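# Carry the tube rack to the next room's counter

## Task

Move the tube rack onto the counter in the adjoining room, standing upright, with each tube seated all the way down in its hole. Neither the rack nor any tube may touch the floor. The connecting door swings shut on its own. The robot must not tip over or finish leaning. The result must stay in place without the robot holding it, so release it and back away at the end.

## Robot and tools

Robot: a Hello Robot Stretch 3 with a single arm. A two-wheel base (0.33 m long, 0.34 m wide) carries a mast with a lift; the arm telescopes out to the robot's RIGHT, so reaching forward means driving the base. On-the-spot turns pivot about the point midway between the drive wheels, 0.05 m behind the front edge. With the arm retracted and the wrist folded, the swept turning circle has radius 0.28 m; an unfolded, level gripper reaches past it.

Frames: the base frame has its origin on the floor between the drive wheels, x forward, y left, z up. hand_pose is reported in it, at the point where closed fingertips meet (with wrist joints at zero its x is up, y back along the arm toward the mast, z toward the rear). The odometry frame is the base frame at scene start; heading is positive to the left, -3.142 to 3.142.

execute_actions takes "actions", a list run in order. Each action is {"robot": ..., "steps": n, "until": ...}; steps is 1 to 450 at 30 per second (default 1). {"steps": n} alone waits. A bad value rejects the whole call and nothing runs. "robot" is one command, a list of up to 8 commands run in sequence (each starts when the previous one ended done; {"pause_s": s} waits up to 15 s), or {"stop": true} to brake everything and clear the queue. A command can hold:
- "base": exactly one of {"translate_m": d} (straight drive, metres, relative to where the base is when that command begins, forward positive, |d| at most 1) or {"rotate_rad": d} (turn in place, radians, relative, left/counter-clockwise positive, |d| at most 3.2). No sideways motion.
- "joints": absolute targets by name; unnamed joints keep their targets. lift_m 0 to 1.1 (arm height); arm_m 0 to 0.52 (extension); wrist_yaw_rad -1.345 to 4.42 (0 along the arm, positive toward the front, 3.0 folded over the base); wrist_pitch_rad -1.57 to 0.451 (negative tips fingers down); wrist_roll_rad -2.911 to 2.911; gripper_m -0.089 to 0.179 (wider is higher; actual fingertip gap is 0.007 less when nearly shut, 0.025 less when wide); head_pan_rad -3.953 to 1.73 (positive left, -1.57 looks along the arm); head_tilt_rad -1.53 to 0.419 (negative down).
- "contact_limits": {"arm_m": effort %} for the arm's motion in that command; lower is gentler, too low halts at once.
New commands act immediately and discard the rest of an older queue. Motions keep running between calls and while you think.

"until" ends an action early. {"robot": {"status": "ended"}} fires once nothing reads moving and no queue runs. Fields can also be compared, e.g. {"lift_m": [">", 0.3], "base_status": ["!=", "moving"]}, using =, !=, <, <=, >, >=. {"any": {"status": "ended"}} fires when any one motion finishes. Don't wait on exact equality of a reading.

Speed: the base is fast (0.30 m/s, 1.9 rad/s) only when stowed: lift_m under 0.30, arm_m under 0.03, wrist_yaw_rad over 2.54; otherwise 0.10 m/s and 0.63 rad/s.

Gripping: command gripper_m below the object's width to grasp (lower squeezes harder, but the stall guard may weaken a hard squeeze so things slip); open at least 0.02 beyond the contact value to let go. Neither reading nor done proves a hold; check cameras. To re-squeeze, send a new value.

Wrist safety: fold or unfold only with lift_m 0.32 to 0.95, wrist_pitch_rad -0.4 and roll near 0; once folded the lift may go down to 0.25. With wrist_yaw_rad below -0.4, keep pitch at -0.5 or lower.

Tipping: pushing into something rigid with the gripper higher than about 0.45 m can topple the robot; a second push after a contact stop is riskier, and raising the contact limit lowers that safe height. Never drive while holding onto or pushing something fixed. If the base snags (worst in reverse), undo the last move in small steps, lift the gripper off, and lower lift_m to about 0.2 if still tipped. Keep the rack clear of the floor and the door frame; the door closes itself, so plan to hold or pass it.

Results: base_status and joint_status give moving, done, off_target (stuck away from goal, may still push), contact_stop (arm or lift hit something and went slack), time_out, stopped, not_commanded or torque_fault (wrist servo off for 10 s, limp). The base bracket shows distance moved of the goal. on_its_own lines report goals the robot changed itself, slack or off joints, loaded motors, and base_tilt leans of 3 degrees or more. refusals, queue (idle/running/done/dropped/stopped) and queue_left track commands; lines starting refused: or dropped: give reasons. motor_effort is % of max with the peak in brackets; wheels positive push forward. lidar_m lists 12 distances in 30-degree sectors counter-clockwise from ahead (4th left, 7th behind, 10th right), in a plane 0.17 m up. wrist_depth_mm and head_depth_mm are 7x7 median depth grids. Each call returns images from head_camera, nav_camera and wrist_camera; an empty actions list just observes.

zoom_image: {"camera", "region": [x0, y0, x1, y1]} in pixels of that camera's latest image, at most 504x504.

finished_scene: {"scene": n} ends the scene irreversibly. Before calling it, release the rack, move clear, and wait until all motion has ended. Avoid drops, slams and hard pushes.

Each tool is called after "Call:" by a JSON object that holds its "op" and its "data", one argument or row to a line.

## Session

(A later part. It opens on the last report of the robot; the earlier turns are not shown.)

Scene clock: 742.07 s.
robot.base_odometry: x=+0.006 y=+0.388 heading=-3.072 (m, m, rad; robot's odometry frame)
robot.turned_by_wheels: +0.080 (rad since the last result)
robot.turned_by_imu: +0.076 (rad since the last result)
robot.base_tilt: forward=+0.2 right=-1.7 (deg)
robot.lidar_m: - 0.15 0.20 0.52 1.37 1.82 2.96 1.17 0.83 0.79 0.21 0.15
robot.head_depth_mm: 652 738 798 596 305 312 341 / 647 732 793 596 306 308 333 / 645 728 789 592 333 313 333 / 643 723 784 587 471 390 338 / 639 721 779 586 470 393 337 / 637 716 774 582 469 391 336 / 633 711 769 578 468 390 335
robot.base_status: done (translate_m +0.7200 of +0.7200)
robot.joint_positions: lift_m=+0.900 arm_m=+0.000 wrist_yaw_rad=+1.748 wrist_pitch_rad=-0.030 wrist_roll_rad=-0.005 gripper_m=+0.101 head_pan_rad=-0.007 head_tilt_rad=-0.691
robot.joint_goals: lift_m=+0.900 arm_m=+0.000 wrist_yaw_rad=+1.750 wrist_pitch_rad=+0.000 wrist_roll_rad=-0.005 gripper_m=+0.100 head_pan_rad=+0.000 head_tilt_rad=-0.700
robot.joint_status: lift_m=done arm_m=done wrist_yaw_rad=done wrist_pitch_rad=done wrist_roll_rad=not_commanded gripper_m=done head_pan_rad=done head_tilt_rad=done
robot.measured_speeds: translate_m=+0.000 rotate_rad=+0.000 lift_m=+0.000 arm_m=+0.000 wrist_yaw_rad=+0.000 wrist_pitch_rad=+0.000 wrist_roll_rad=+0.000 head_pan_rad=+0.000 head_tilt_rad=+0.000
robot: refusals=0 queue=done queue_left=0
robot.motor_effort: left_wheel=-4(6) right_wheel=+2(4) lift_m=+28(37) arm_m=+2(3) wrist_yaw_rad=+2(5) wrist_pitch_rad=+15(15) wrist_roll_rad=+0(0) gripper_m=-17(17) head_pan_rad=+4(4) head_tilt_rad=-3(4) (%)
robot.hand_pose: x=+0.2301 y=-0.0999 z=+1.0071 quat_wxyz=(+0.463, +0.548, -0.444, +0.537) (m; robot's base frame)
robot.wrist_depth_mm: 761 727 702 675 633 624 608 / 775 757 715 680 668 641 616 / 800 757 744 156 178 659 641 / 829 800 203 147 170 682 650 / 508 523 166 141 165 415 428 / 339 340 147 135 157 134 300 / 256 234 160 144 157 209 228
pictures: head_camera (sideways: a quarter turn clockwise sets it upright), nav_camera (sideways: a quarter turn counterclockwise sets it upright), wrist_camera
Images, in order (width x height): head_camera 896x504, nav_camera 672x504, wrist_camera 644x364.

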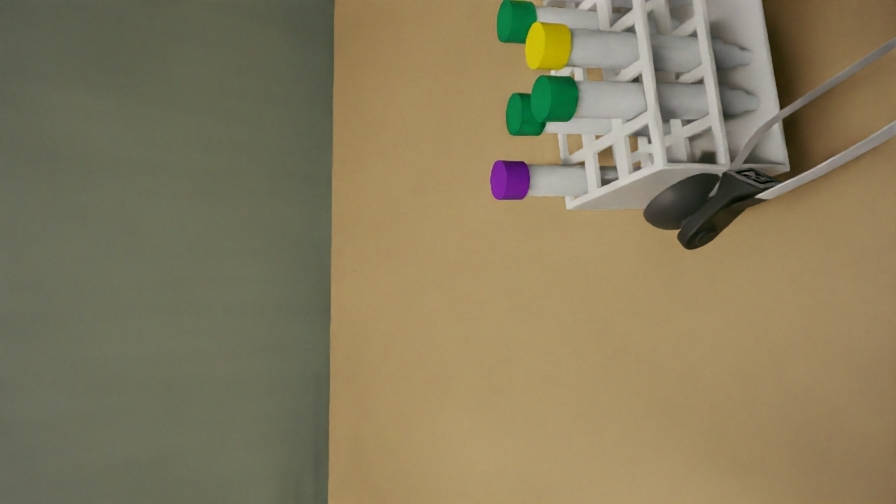

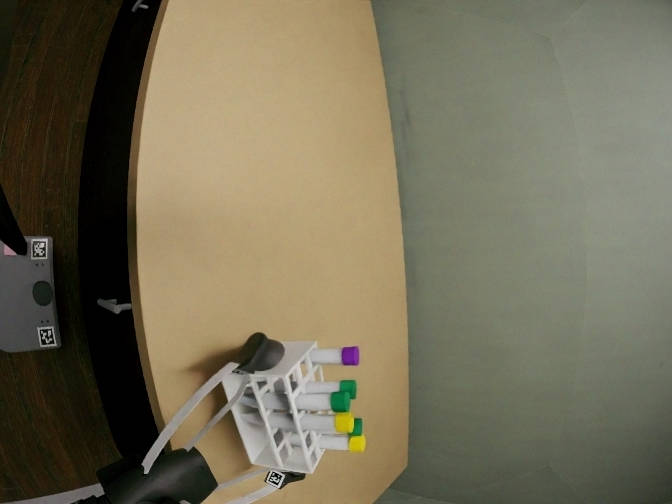

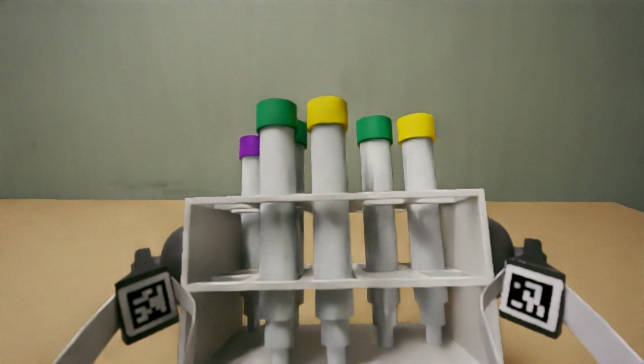

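Call:
{"op": "execute_actions", "data": {
  "actions": [
    {"robot":{"joints":{"lift_m":0.845}},"steps":200,"until":{"robot":{"status":"ended"}}}
  ]
}}

Scene clock: 749.57 s.
robot.base_odometry: x=+0.006 y=+0.388 heading=-3.072 (m, m, rad; robot's odometry frame)
robot.turned_by_wheels: +0.000 (rad since the last result)
robot.turned_by_imu: -0.001 (rad since the last result)
robot.base_tilt: forward=+0.2 right=-1.8 (deg)
robot.lidar_m: - 0.15 0.20 0.53 1.36 1.82 2.97 1.17 0.83 0.79 0.21 0.15
robot.head_depth_mm: 654 738 798 596 477 317 341 / 649 733 797 595 476 314 340 / 645 728 792 591 460 340 333 / 641 725 785 588 472 404 338 / 638 721 782 585 471 394 337 / 635 718 776 583 467 392 336 / 633 714 770 581 468 391 336
robot.base_status: done (translate_m +0.7200 of +0.7200)
robot.joint_positions: lift_m=+0.845 arm_m=+0.000 wrist_yaw_rad=+1.748 wrist_pitch_rad=-0.021 wrist_roll_rad=-0.005 gripper_m=+0.101 head_pan_rad=-0.007 head_tilt_rad=-0.691
robot.joint_goals: lift_m=+0.845 arm_m=+0.000 wrist_yaw_rad=+1.750 wrist_pitch_rad=+0.000 wrist_roll_rad=-0.005 gripper_m=+0.100 head_pan_rad=+0.000 head_tilt_rad=-0.700
robot.joint_status: lift_m=done arm_m=done wrist_yaw_rad=done wrist_pitch_rad=done wrist_roll_rad=not_commanded gripper_m=done head_pan_rad=done head_tilt_rad=done
robot.measured_speeds: translate_m=+0.000 rotate_rad=+0.000 lift_m=+0.000 arm_m=+0.000 wrist_yaw_rad=+0.000 wrist_pitch_rad=+0.000 wrist_roll_rad=+0.000 head_pan_rad=+0.000 head_tilt_rad=+0.000
robot: refusals=0 queue=done queue_left=0
robot.motor_effort: left_wheel=-4(4) right_wheel=+2(2) lift_m=+27(28) arm_m=+3(2) wrist_yaw_rad=+2(1) wrist_pitch_rad=+11(15) wrist_roll_rad=+0(0) gripper_m=-17(18) head_pan_rad=+4(5) head_tilt_rad=-4(4) (%)
robot.hand_pose: x=+0.2303 y=-0.0998 z=+0.9545 quat_wxyz=(+0.461, +0.546, -0.447, +0.539) (m; robot's base frame)
robot.wrist_depth_mm: 776 741 703 674 651 622 605 / 800 743 716 685 653 639 620 / 795 770 735 128 151 648 642 / 761 693 150 128 151 543 512 / 347 336 164 133 159 146 288 / 227 240 135 135 161 133 201 / 176 157 150 144 154 149 152
pictures: head_camera (sideways: a quarter turn clockwise sets it upright), nav_camera (sideways: a quarter turn counterclockwise sets it upright), wrist_camera
Images, in order (width x height): head_camera 896x504, nav_camera 672x504, wrist_camera 644x364.

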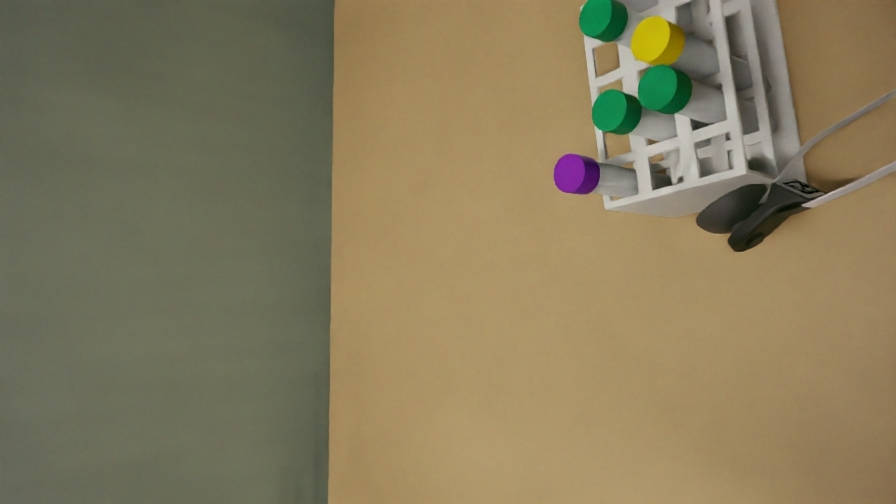

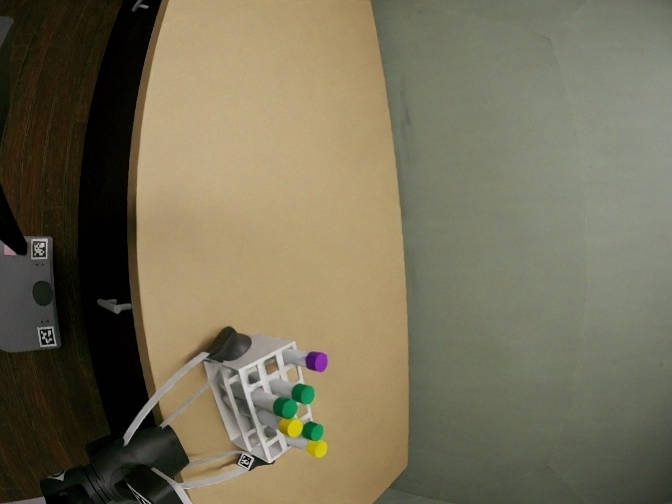

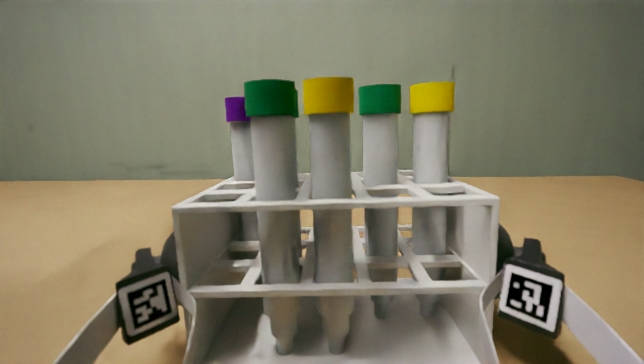

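Call:
{"op": "execute_actions", "data": {
  "actions": [
    {"robot":[{"joints":{"gripper_m":0.179}},{"pause_s":1},{"base":{"translate_m":-0.15}},{"joints":{"wrist_pitch_rad":-0.3,"lift_m":0.95}}],"steps":450,"until":{"robot":{"status":"ended"}}}
  ]
}}

Call:
{"op": "zoom_image", "data": {
  "camera": "wrist_camera",
  "region": [180,0,500,300]
}}

Scene clock: 761.47 s.
robot.base_odometry: x=+0.155 y=+0.399 heading=-3.072 (m, m, rad; robot's odometry frame)
robot.turned_by_wheels: +0.000 (rad since the last result)
robot.turned_by_imu: -0.002 (rad since the last result)
robot.base_tilt: forward=+0.1 right=-1.8 (deg)
robot.lidar_m: 0.29 0.30 0.41 1.08 1.36 1.81 2.82 1.18 0.84 0.80 0.42 0.30
robot.head_depth_mm: 781 887 798 557 477 494 678 / 780 884 789 431 461 490 658 / 777 874 785 449 461 489 707 / 772 874 783 589 472 425 701 / 773 868 775 586 471 485 662 / 763 865 770 582 467 482 660 / 759 856 766 580 468 481 655
robot.base_status: done (translate_m -0.1500 of -0.1500)
robot.joint_positions: lift_m=+0.950 arm_m=+0.000 wrist_yaw_rad=+1.748 wrist_pitch_rad=-0.313 wrist_roll_rad=-0.005 gripper_m=+0.179 head_pan_rad=-0.007 head_tilt_rad=-0.692
robot.joint_goals: lift_m=+0.950 arm_m=+0.000 wrist_yaw_rad=+1.750 wrist_pitch_rad=-0.300 wrist_roll_rad=-0.005 gripper_m=+0.179 head_pan_rad=+0.000 head_tilt_rad=-0.700
robot.joint_status: lift_m=done arm_m=done wrist_yaw_rad=done wrist_pitch_rad=done wrist_roll_rad=not_commanded gripper_m=done head_pan_rad=done head_tilt_rad=done
robot.measured_speeds: translate_m=+0.000 rotate_rad=+0.000 lift_m=+0.000 arm_m=+0.000 wrist_yaw_rad=+0.000 wrist_pitch_rad=+0.000 wrist_roll_rad=+0.000 head_pan_rad=+0.000 head_tilt_rad=+0.000
robot: refusals=0 queue=done queue_left=0
robot.motor_effort: left_wheel=-4(10) right_wheel=+2(3) lift_m=+36(39) arm_m=+3(2) wrist_yaw_rad=+2(2) wrist_pitch_rad=+7(10) wrist_roll_rad=+0(0) gripper_m=+0(88) head_pan_rad=+4(4) head_tilt_rad=-3(3) (%)
robot.hand_pose: x=+0.2113 y=-0.1033 z=+0.9866 quat_wxyz=(+0.534, +0.605, -0.362, +0.466) (m; robot's base frame)
robot.wrist_depth_mm: 872 830 784 770 752 740 710 / 918 913 863 816 775 774 745 / 678 648 617 286 307 548 525 / 432 424 407 319 341 378 370 / 319 313 307 300 294 290 283 / 346 285 270 260 249 237 237 / 398 371 338 319 296 280 271
pictures: head_camera (sideways: a quarter turn clockwise sets it upright), nav_camera (sideways: a quarter turn counterclockwise sets it upright), wrist_camera
Images, in order (width x height): head_camera 896x504, nav_camera 672x504, wrist_camera 644x364.

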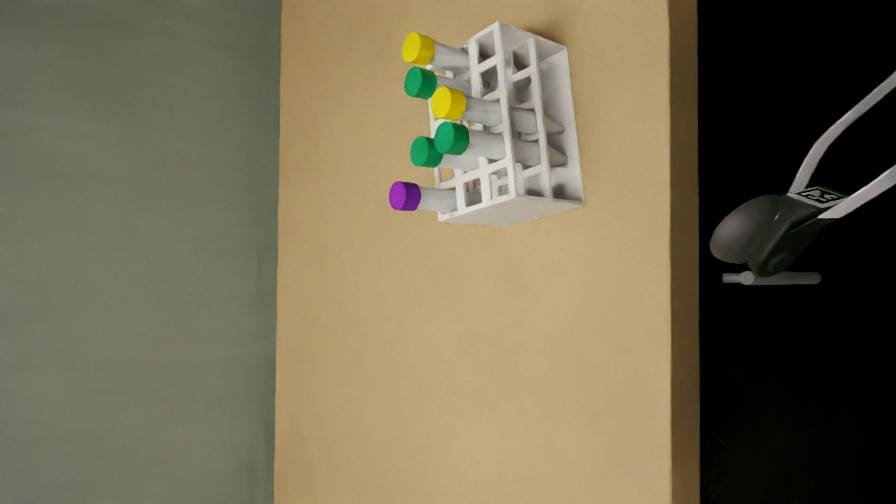

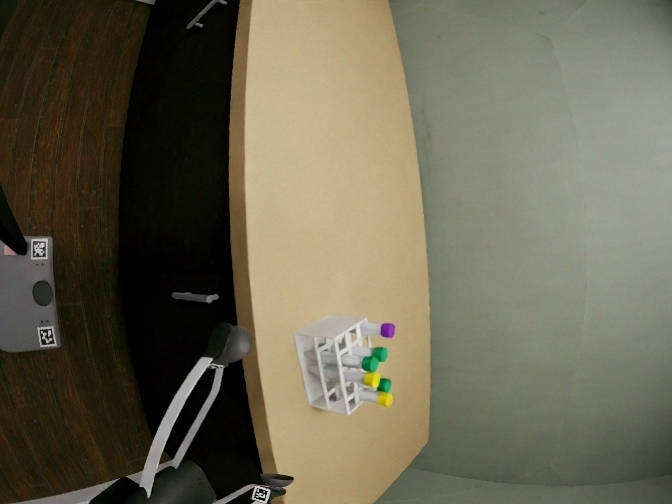

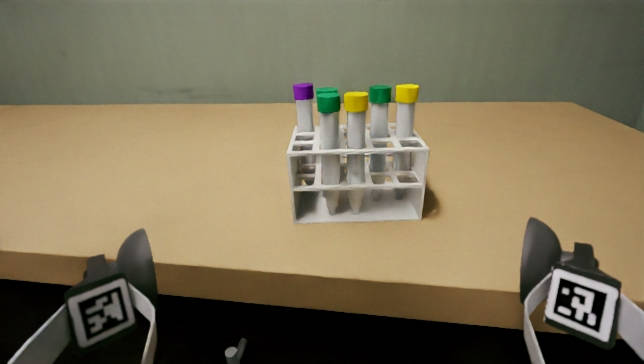

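Region (180, 0, 500, 300) of wrist_camera's 644x364 image, scaled by 1.575; it fills the top 472 rows of this view, and the rest is white.

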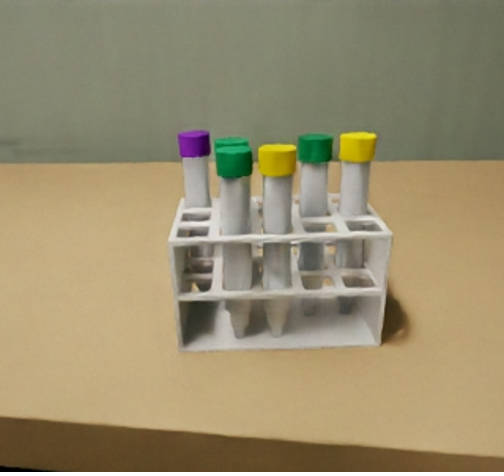

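Call:
{"op": "execute_actions", "data": {
  "actions": [
    {"robot":{"joints":{"wrist_pitch_rad":0.15,"lift_m":0.86}},"steps":200,"until":{"robot":{"status":"ended"}}}
  ]
}}

Call:
{"op": "zoom_image", "data": {
  "camera": "wrist_camera",
  "region": [240,100,480,364]
}}

Scene clock: 772.73 s.
robot.base_odometry: x=+0.155 y=+0.399 heading=-3.072 (m, m, rad; robot's odometry frame)
robot.turned_by_wheels: +0.000 (rad since the last result)
robot.turned_by_imu: -0.001 (rad since the last result)
robot.base_tilt: forward=+0.2 right=-1.8 (deg)
robot.lidar_m: 0.29 0.30 0.41 1.08 1.36 1.80 2.82 1.18 0.84 0.80 0.42 0.30
robot.head_depth_mm: 784 885 792 557 477 495 680 / 778 883 791 432 463 491 673 / 776 877 787 449 462 458 671 / 774 871 781 587 471 425 667 / 768 867 775 586 471 485 659 / 764 863 771 583 469 482 657 / 760 861 765 581 466 480 652
robot.base_status: done (translate_m -0.1500 of -0.1500)
robot.joint_positions: lift_m=+0.860 arm_m=+0.000 wrist_yaw_rad=+1.748 wrist_pitch_rad=+0.129 wrist_roll_rad=-0.005 gripper_m=+0.179 head_pan_rad=-0.007 head_tilt_rad=-0.692
robot.joint_goals: lift_m=+0.860 arm_m=+0.000 wrist_yaw_rad=+1.750 wrist_pitch_rad=+0.150 wrist_roll_rad=-0.005 gripper_m=+0.179 head_pan_rad=+0.000 head_tilt_rad=-0.700
robot.joint_status: lift_m=done arm_m=done wrist_yaw_rad=done wrist_pitch_rad=done wrist_roll_rad=not_commanded gripper_m=done head_pan_rad=done head_tilt_rad=done
robot.measured_speeds: translate_m=+0.000 rotate_rad=+0.000 lift_m=+0.000 arm_m=+0.000 wrist_yaw_rad=+0.000 wrist_pitch_rad=+0.000 wrist_roll_rad=+0.000 head_pan_rad=+0.000 head_tilt_rad=+0.000
robot: refusals=0 queue=done queue_left=0
robot.motor_effort: left_wheel=-4(4) right_wheel=+2(2) lift_m=+27(36) arm_m=+2(3) wrist_yaw_rad=+2(2) wrist_pitch_rad=+11(11) wrist_roll_rad=+0(0) gripper_m=+0(1) head_pan_rad=+4(4) head_tilt_rad=-3(4) (%)
robot.hand_pose: x=+0.2318 y=-0.0995 z=+1.0079 quat_wxyz=(+0.420, +0.511, -0.486, +0.572) (m; robot's base frame)
robot.wrist_depth_mm: - 942 897 861 875 793 773 / - 932 889 881 866 796 772 / - 941 921 868 842 827 773 / - 961 916 872 857 799 779 / 855 827 762 327 312 668 761 / 415 402 400 297 311 367 386 / - 256 267 261 258 253 228
pictures: head_camera (sideways: a quarter turn clockwise sets it upright), nav_camera (sideways: a quarter turn counterclockwise sets it upright), wrist_camera
Images, in order (width x height): head_camera 896x504, nav_camera 672x504, wrist_camera 644x364.

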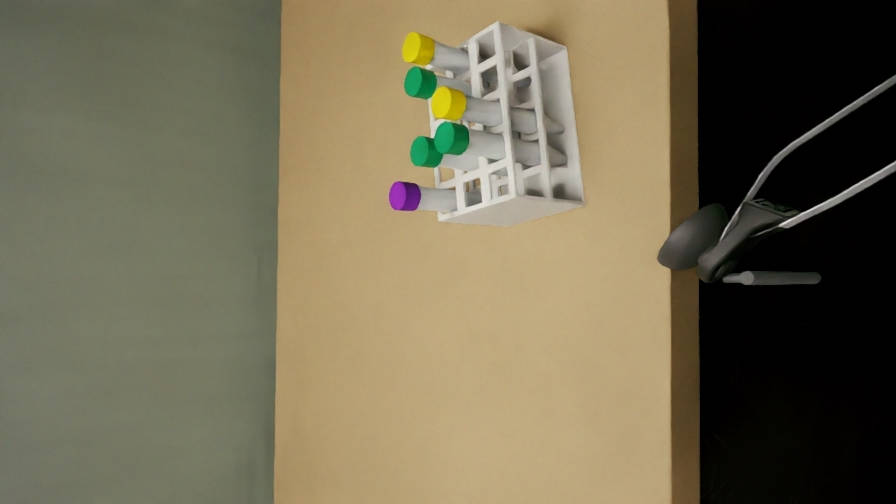

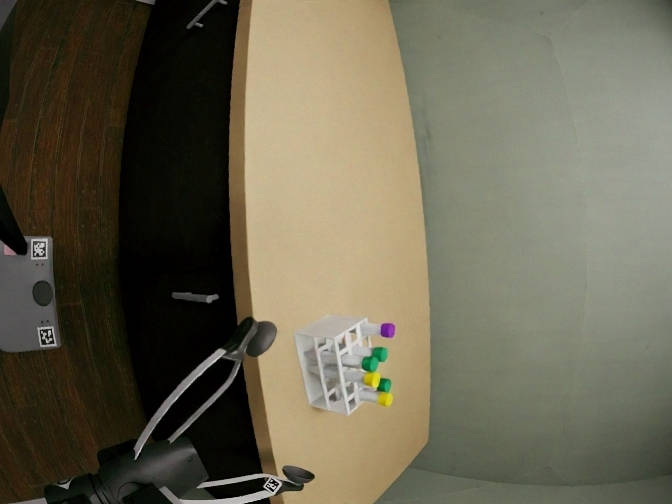

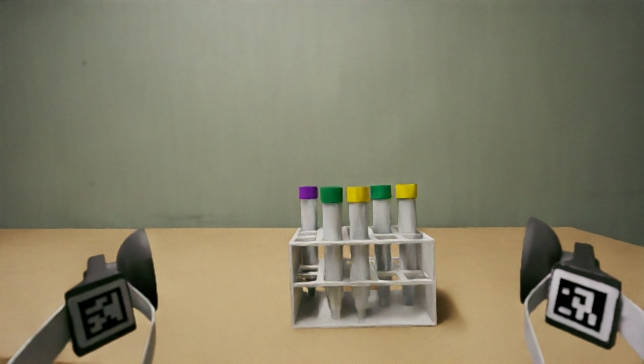

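Region (240, 100, 480, 364) of wrist_camera's 644x364 image, scaled by 1.909; it fills the left 458 columns of this view, and the rest is white.

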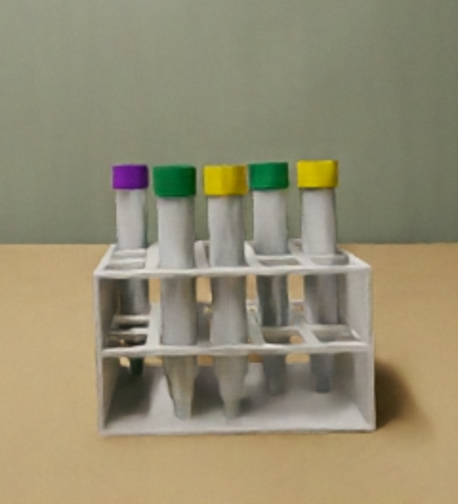

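Call:
{"op": "execute_actions", "data": {
  "actions": [
    {"robot":{"base":{"translate_m":-0.25}},"steps":200,"until":{"robot":{"status":"ended"}}}
  ]
}}

Call:
{"op": "finished_scene", "data": {
  "scene": 1
}}

Scene clock: 786.23 s.
robot.base_odometry: x=+0.405 y=+0.416 heading=-3.072 (m, m, rad; robot's odometry frame)
robot.turned_by_wheels: +0.000 (rad since the last result)
robot.turned_by_imu: -0.001 (rad since the last result)
robot.base_tilt: forward=+0.1 right=-1.9 (deg)
robot.lidar_m: 0.54 0.56 0.76 1.31 1.35 1.79 2.57 1.20 0.85 0.81 0.83 0.57
robot.head_depth_mm: 1002 1095 791 667 795 1011 1169 / 1000 1086 677 665 789 1002 1167 / 996 1084 642 659 786 981 1163 / 992 1076 744 656 781 927 1159 / 989 1074 774 653 779 990 1155 / 978 1065 772 650 778 985 1153 / 973 1056 766 647 775 986 1152
robot.base_status: done (translate_m -0.2500 of -0.2500)
robot.joint_positions: lift_m=+0.860 arm_m=+0.000 wrist_yaw_rad=+1.748 wrist_pitch_rad=+0.129 wrist_roll_rad=-0.005 gripper_m=+0.179 head_pan_rad=-0.007 head_tilt_rad=-0.692
robot.joint_goals: lift_m=+0.860 arm_m=+0.000 wrist_yaw_rad=+1.750 wrist_pitch_rad=+0.150 wrist_roll_rad=-0.005 gripper_m=+0.179 head_pan_rad=+0.000 head_tilt_rad=-0.700
robot.joint_status: lift_m=done arm_m=done wrist_yaw_rad=done wrist_pitch_rad=done wrist_roll_rad=not_commanded gripper_m=done head_pan_rad=done head_tilt_rad=done
robot.measured_speeds: translate_m=+0.000 rotate_rad=+0.000 lift_m=+0.000 arm_m=+0.000 wrist_yaw_rad=+0.000 wrist_pitch_rad=+0.000 wrist_roll_rad=+0.000 head_pan_rad=+0.000 head_tilt_rad=+0.000
robot: refusals=0 queue=done queue_left=0
robot.motor_effort: left_wheel=-4(10) right_wheel=+2(3) lift_m=+27(27) arm_m=+2(2) wrist_yaw_rad=+2(2) wrist_pitch_rad=+11(11) wrist_roll_rad=+0(0) gripper_m=+0(0) head_pan_rad=+4(4) head_tilt_rad=-3(3) (%)
robot.hand_pose: x=+0.2318 y=-0.0995 z=+1.0079 quat_wxyz=(+0.420, +0.511, -0.486, +0.572) (m; robot's base frame)
robot.wrist_depth_mm: - - - - - - 946 / - - - - - - 932 / - - - - - - 939 / - - - - - - 925 / 848 806 755 722 571 656 833 / 548 504 491 471 447 429 396 / 575 544 519 483 459 451 419
pictures: head_camera (sideways: a quarter turn clockwise sets it upright), nav_camera (sideways: a quarter turn counterclockwise sets it upright), wrist_camera
Images, in order (width x height): head_camera 896x504, nav_camera 672x504, wrist_camera 644x364.

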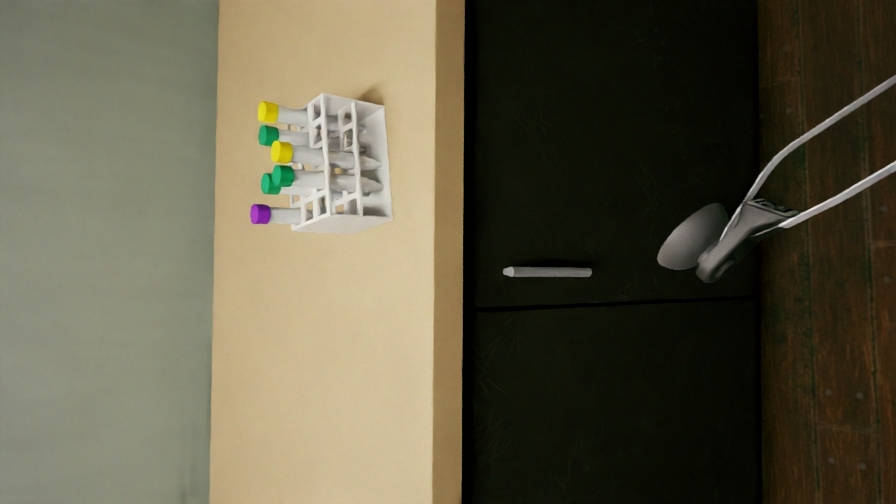

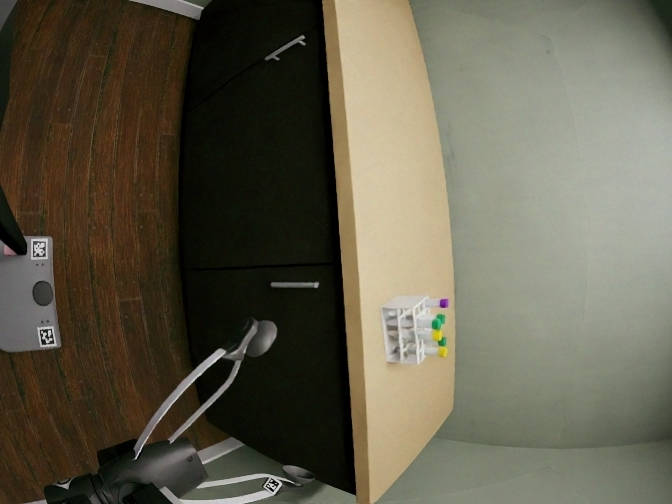

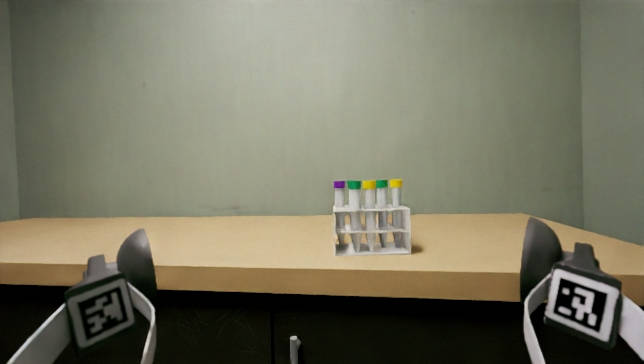

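The scene is finished: the task was done.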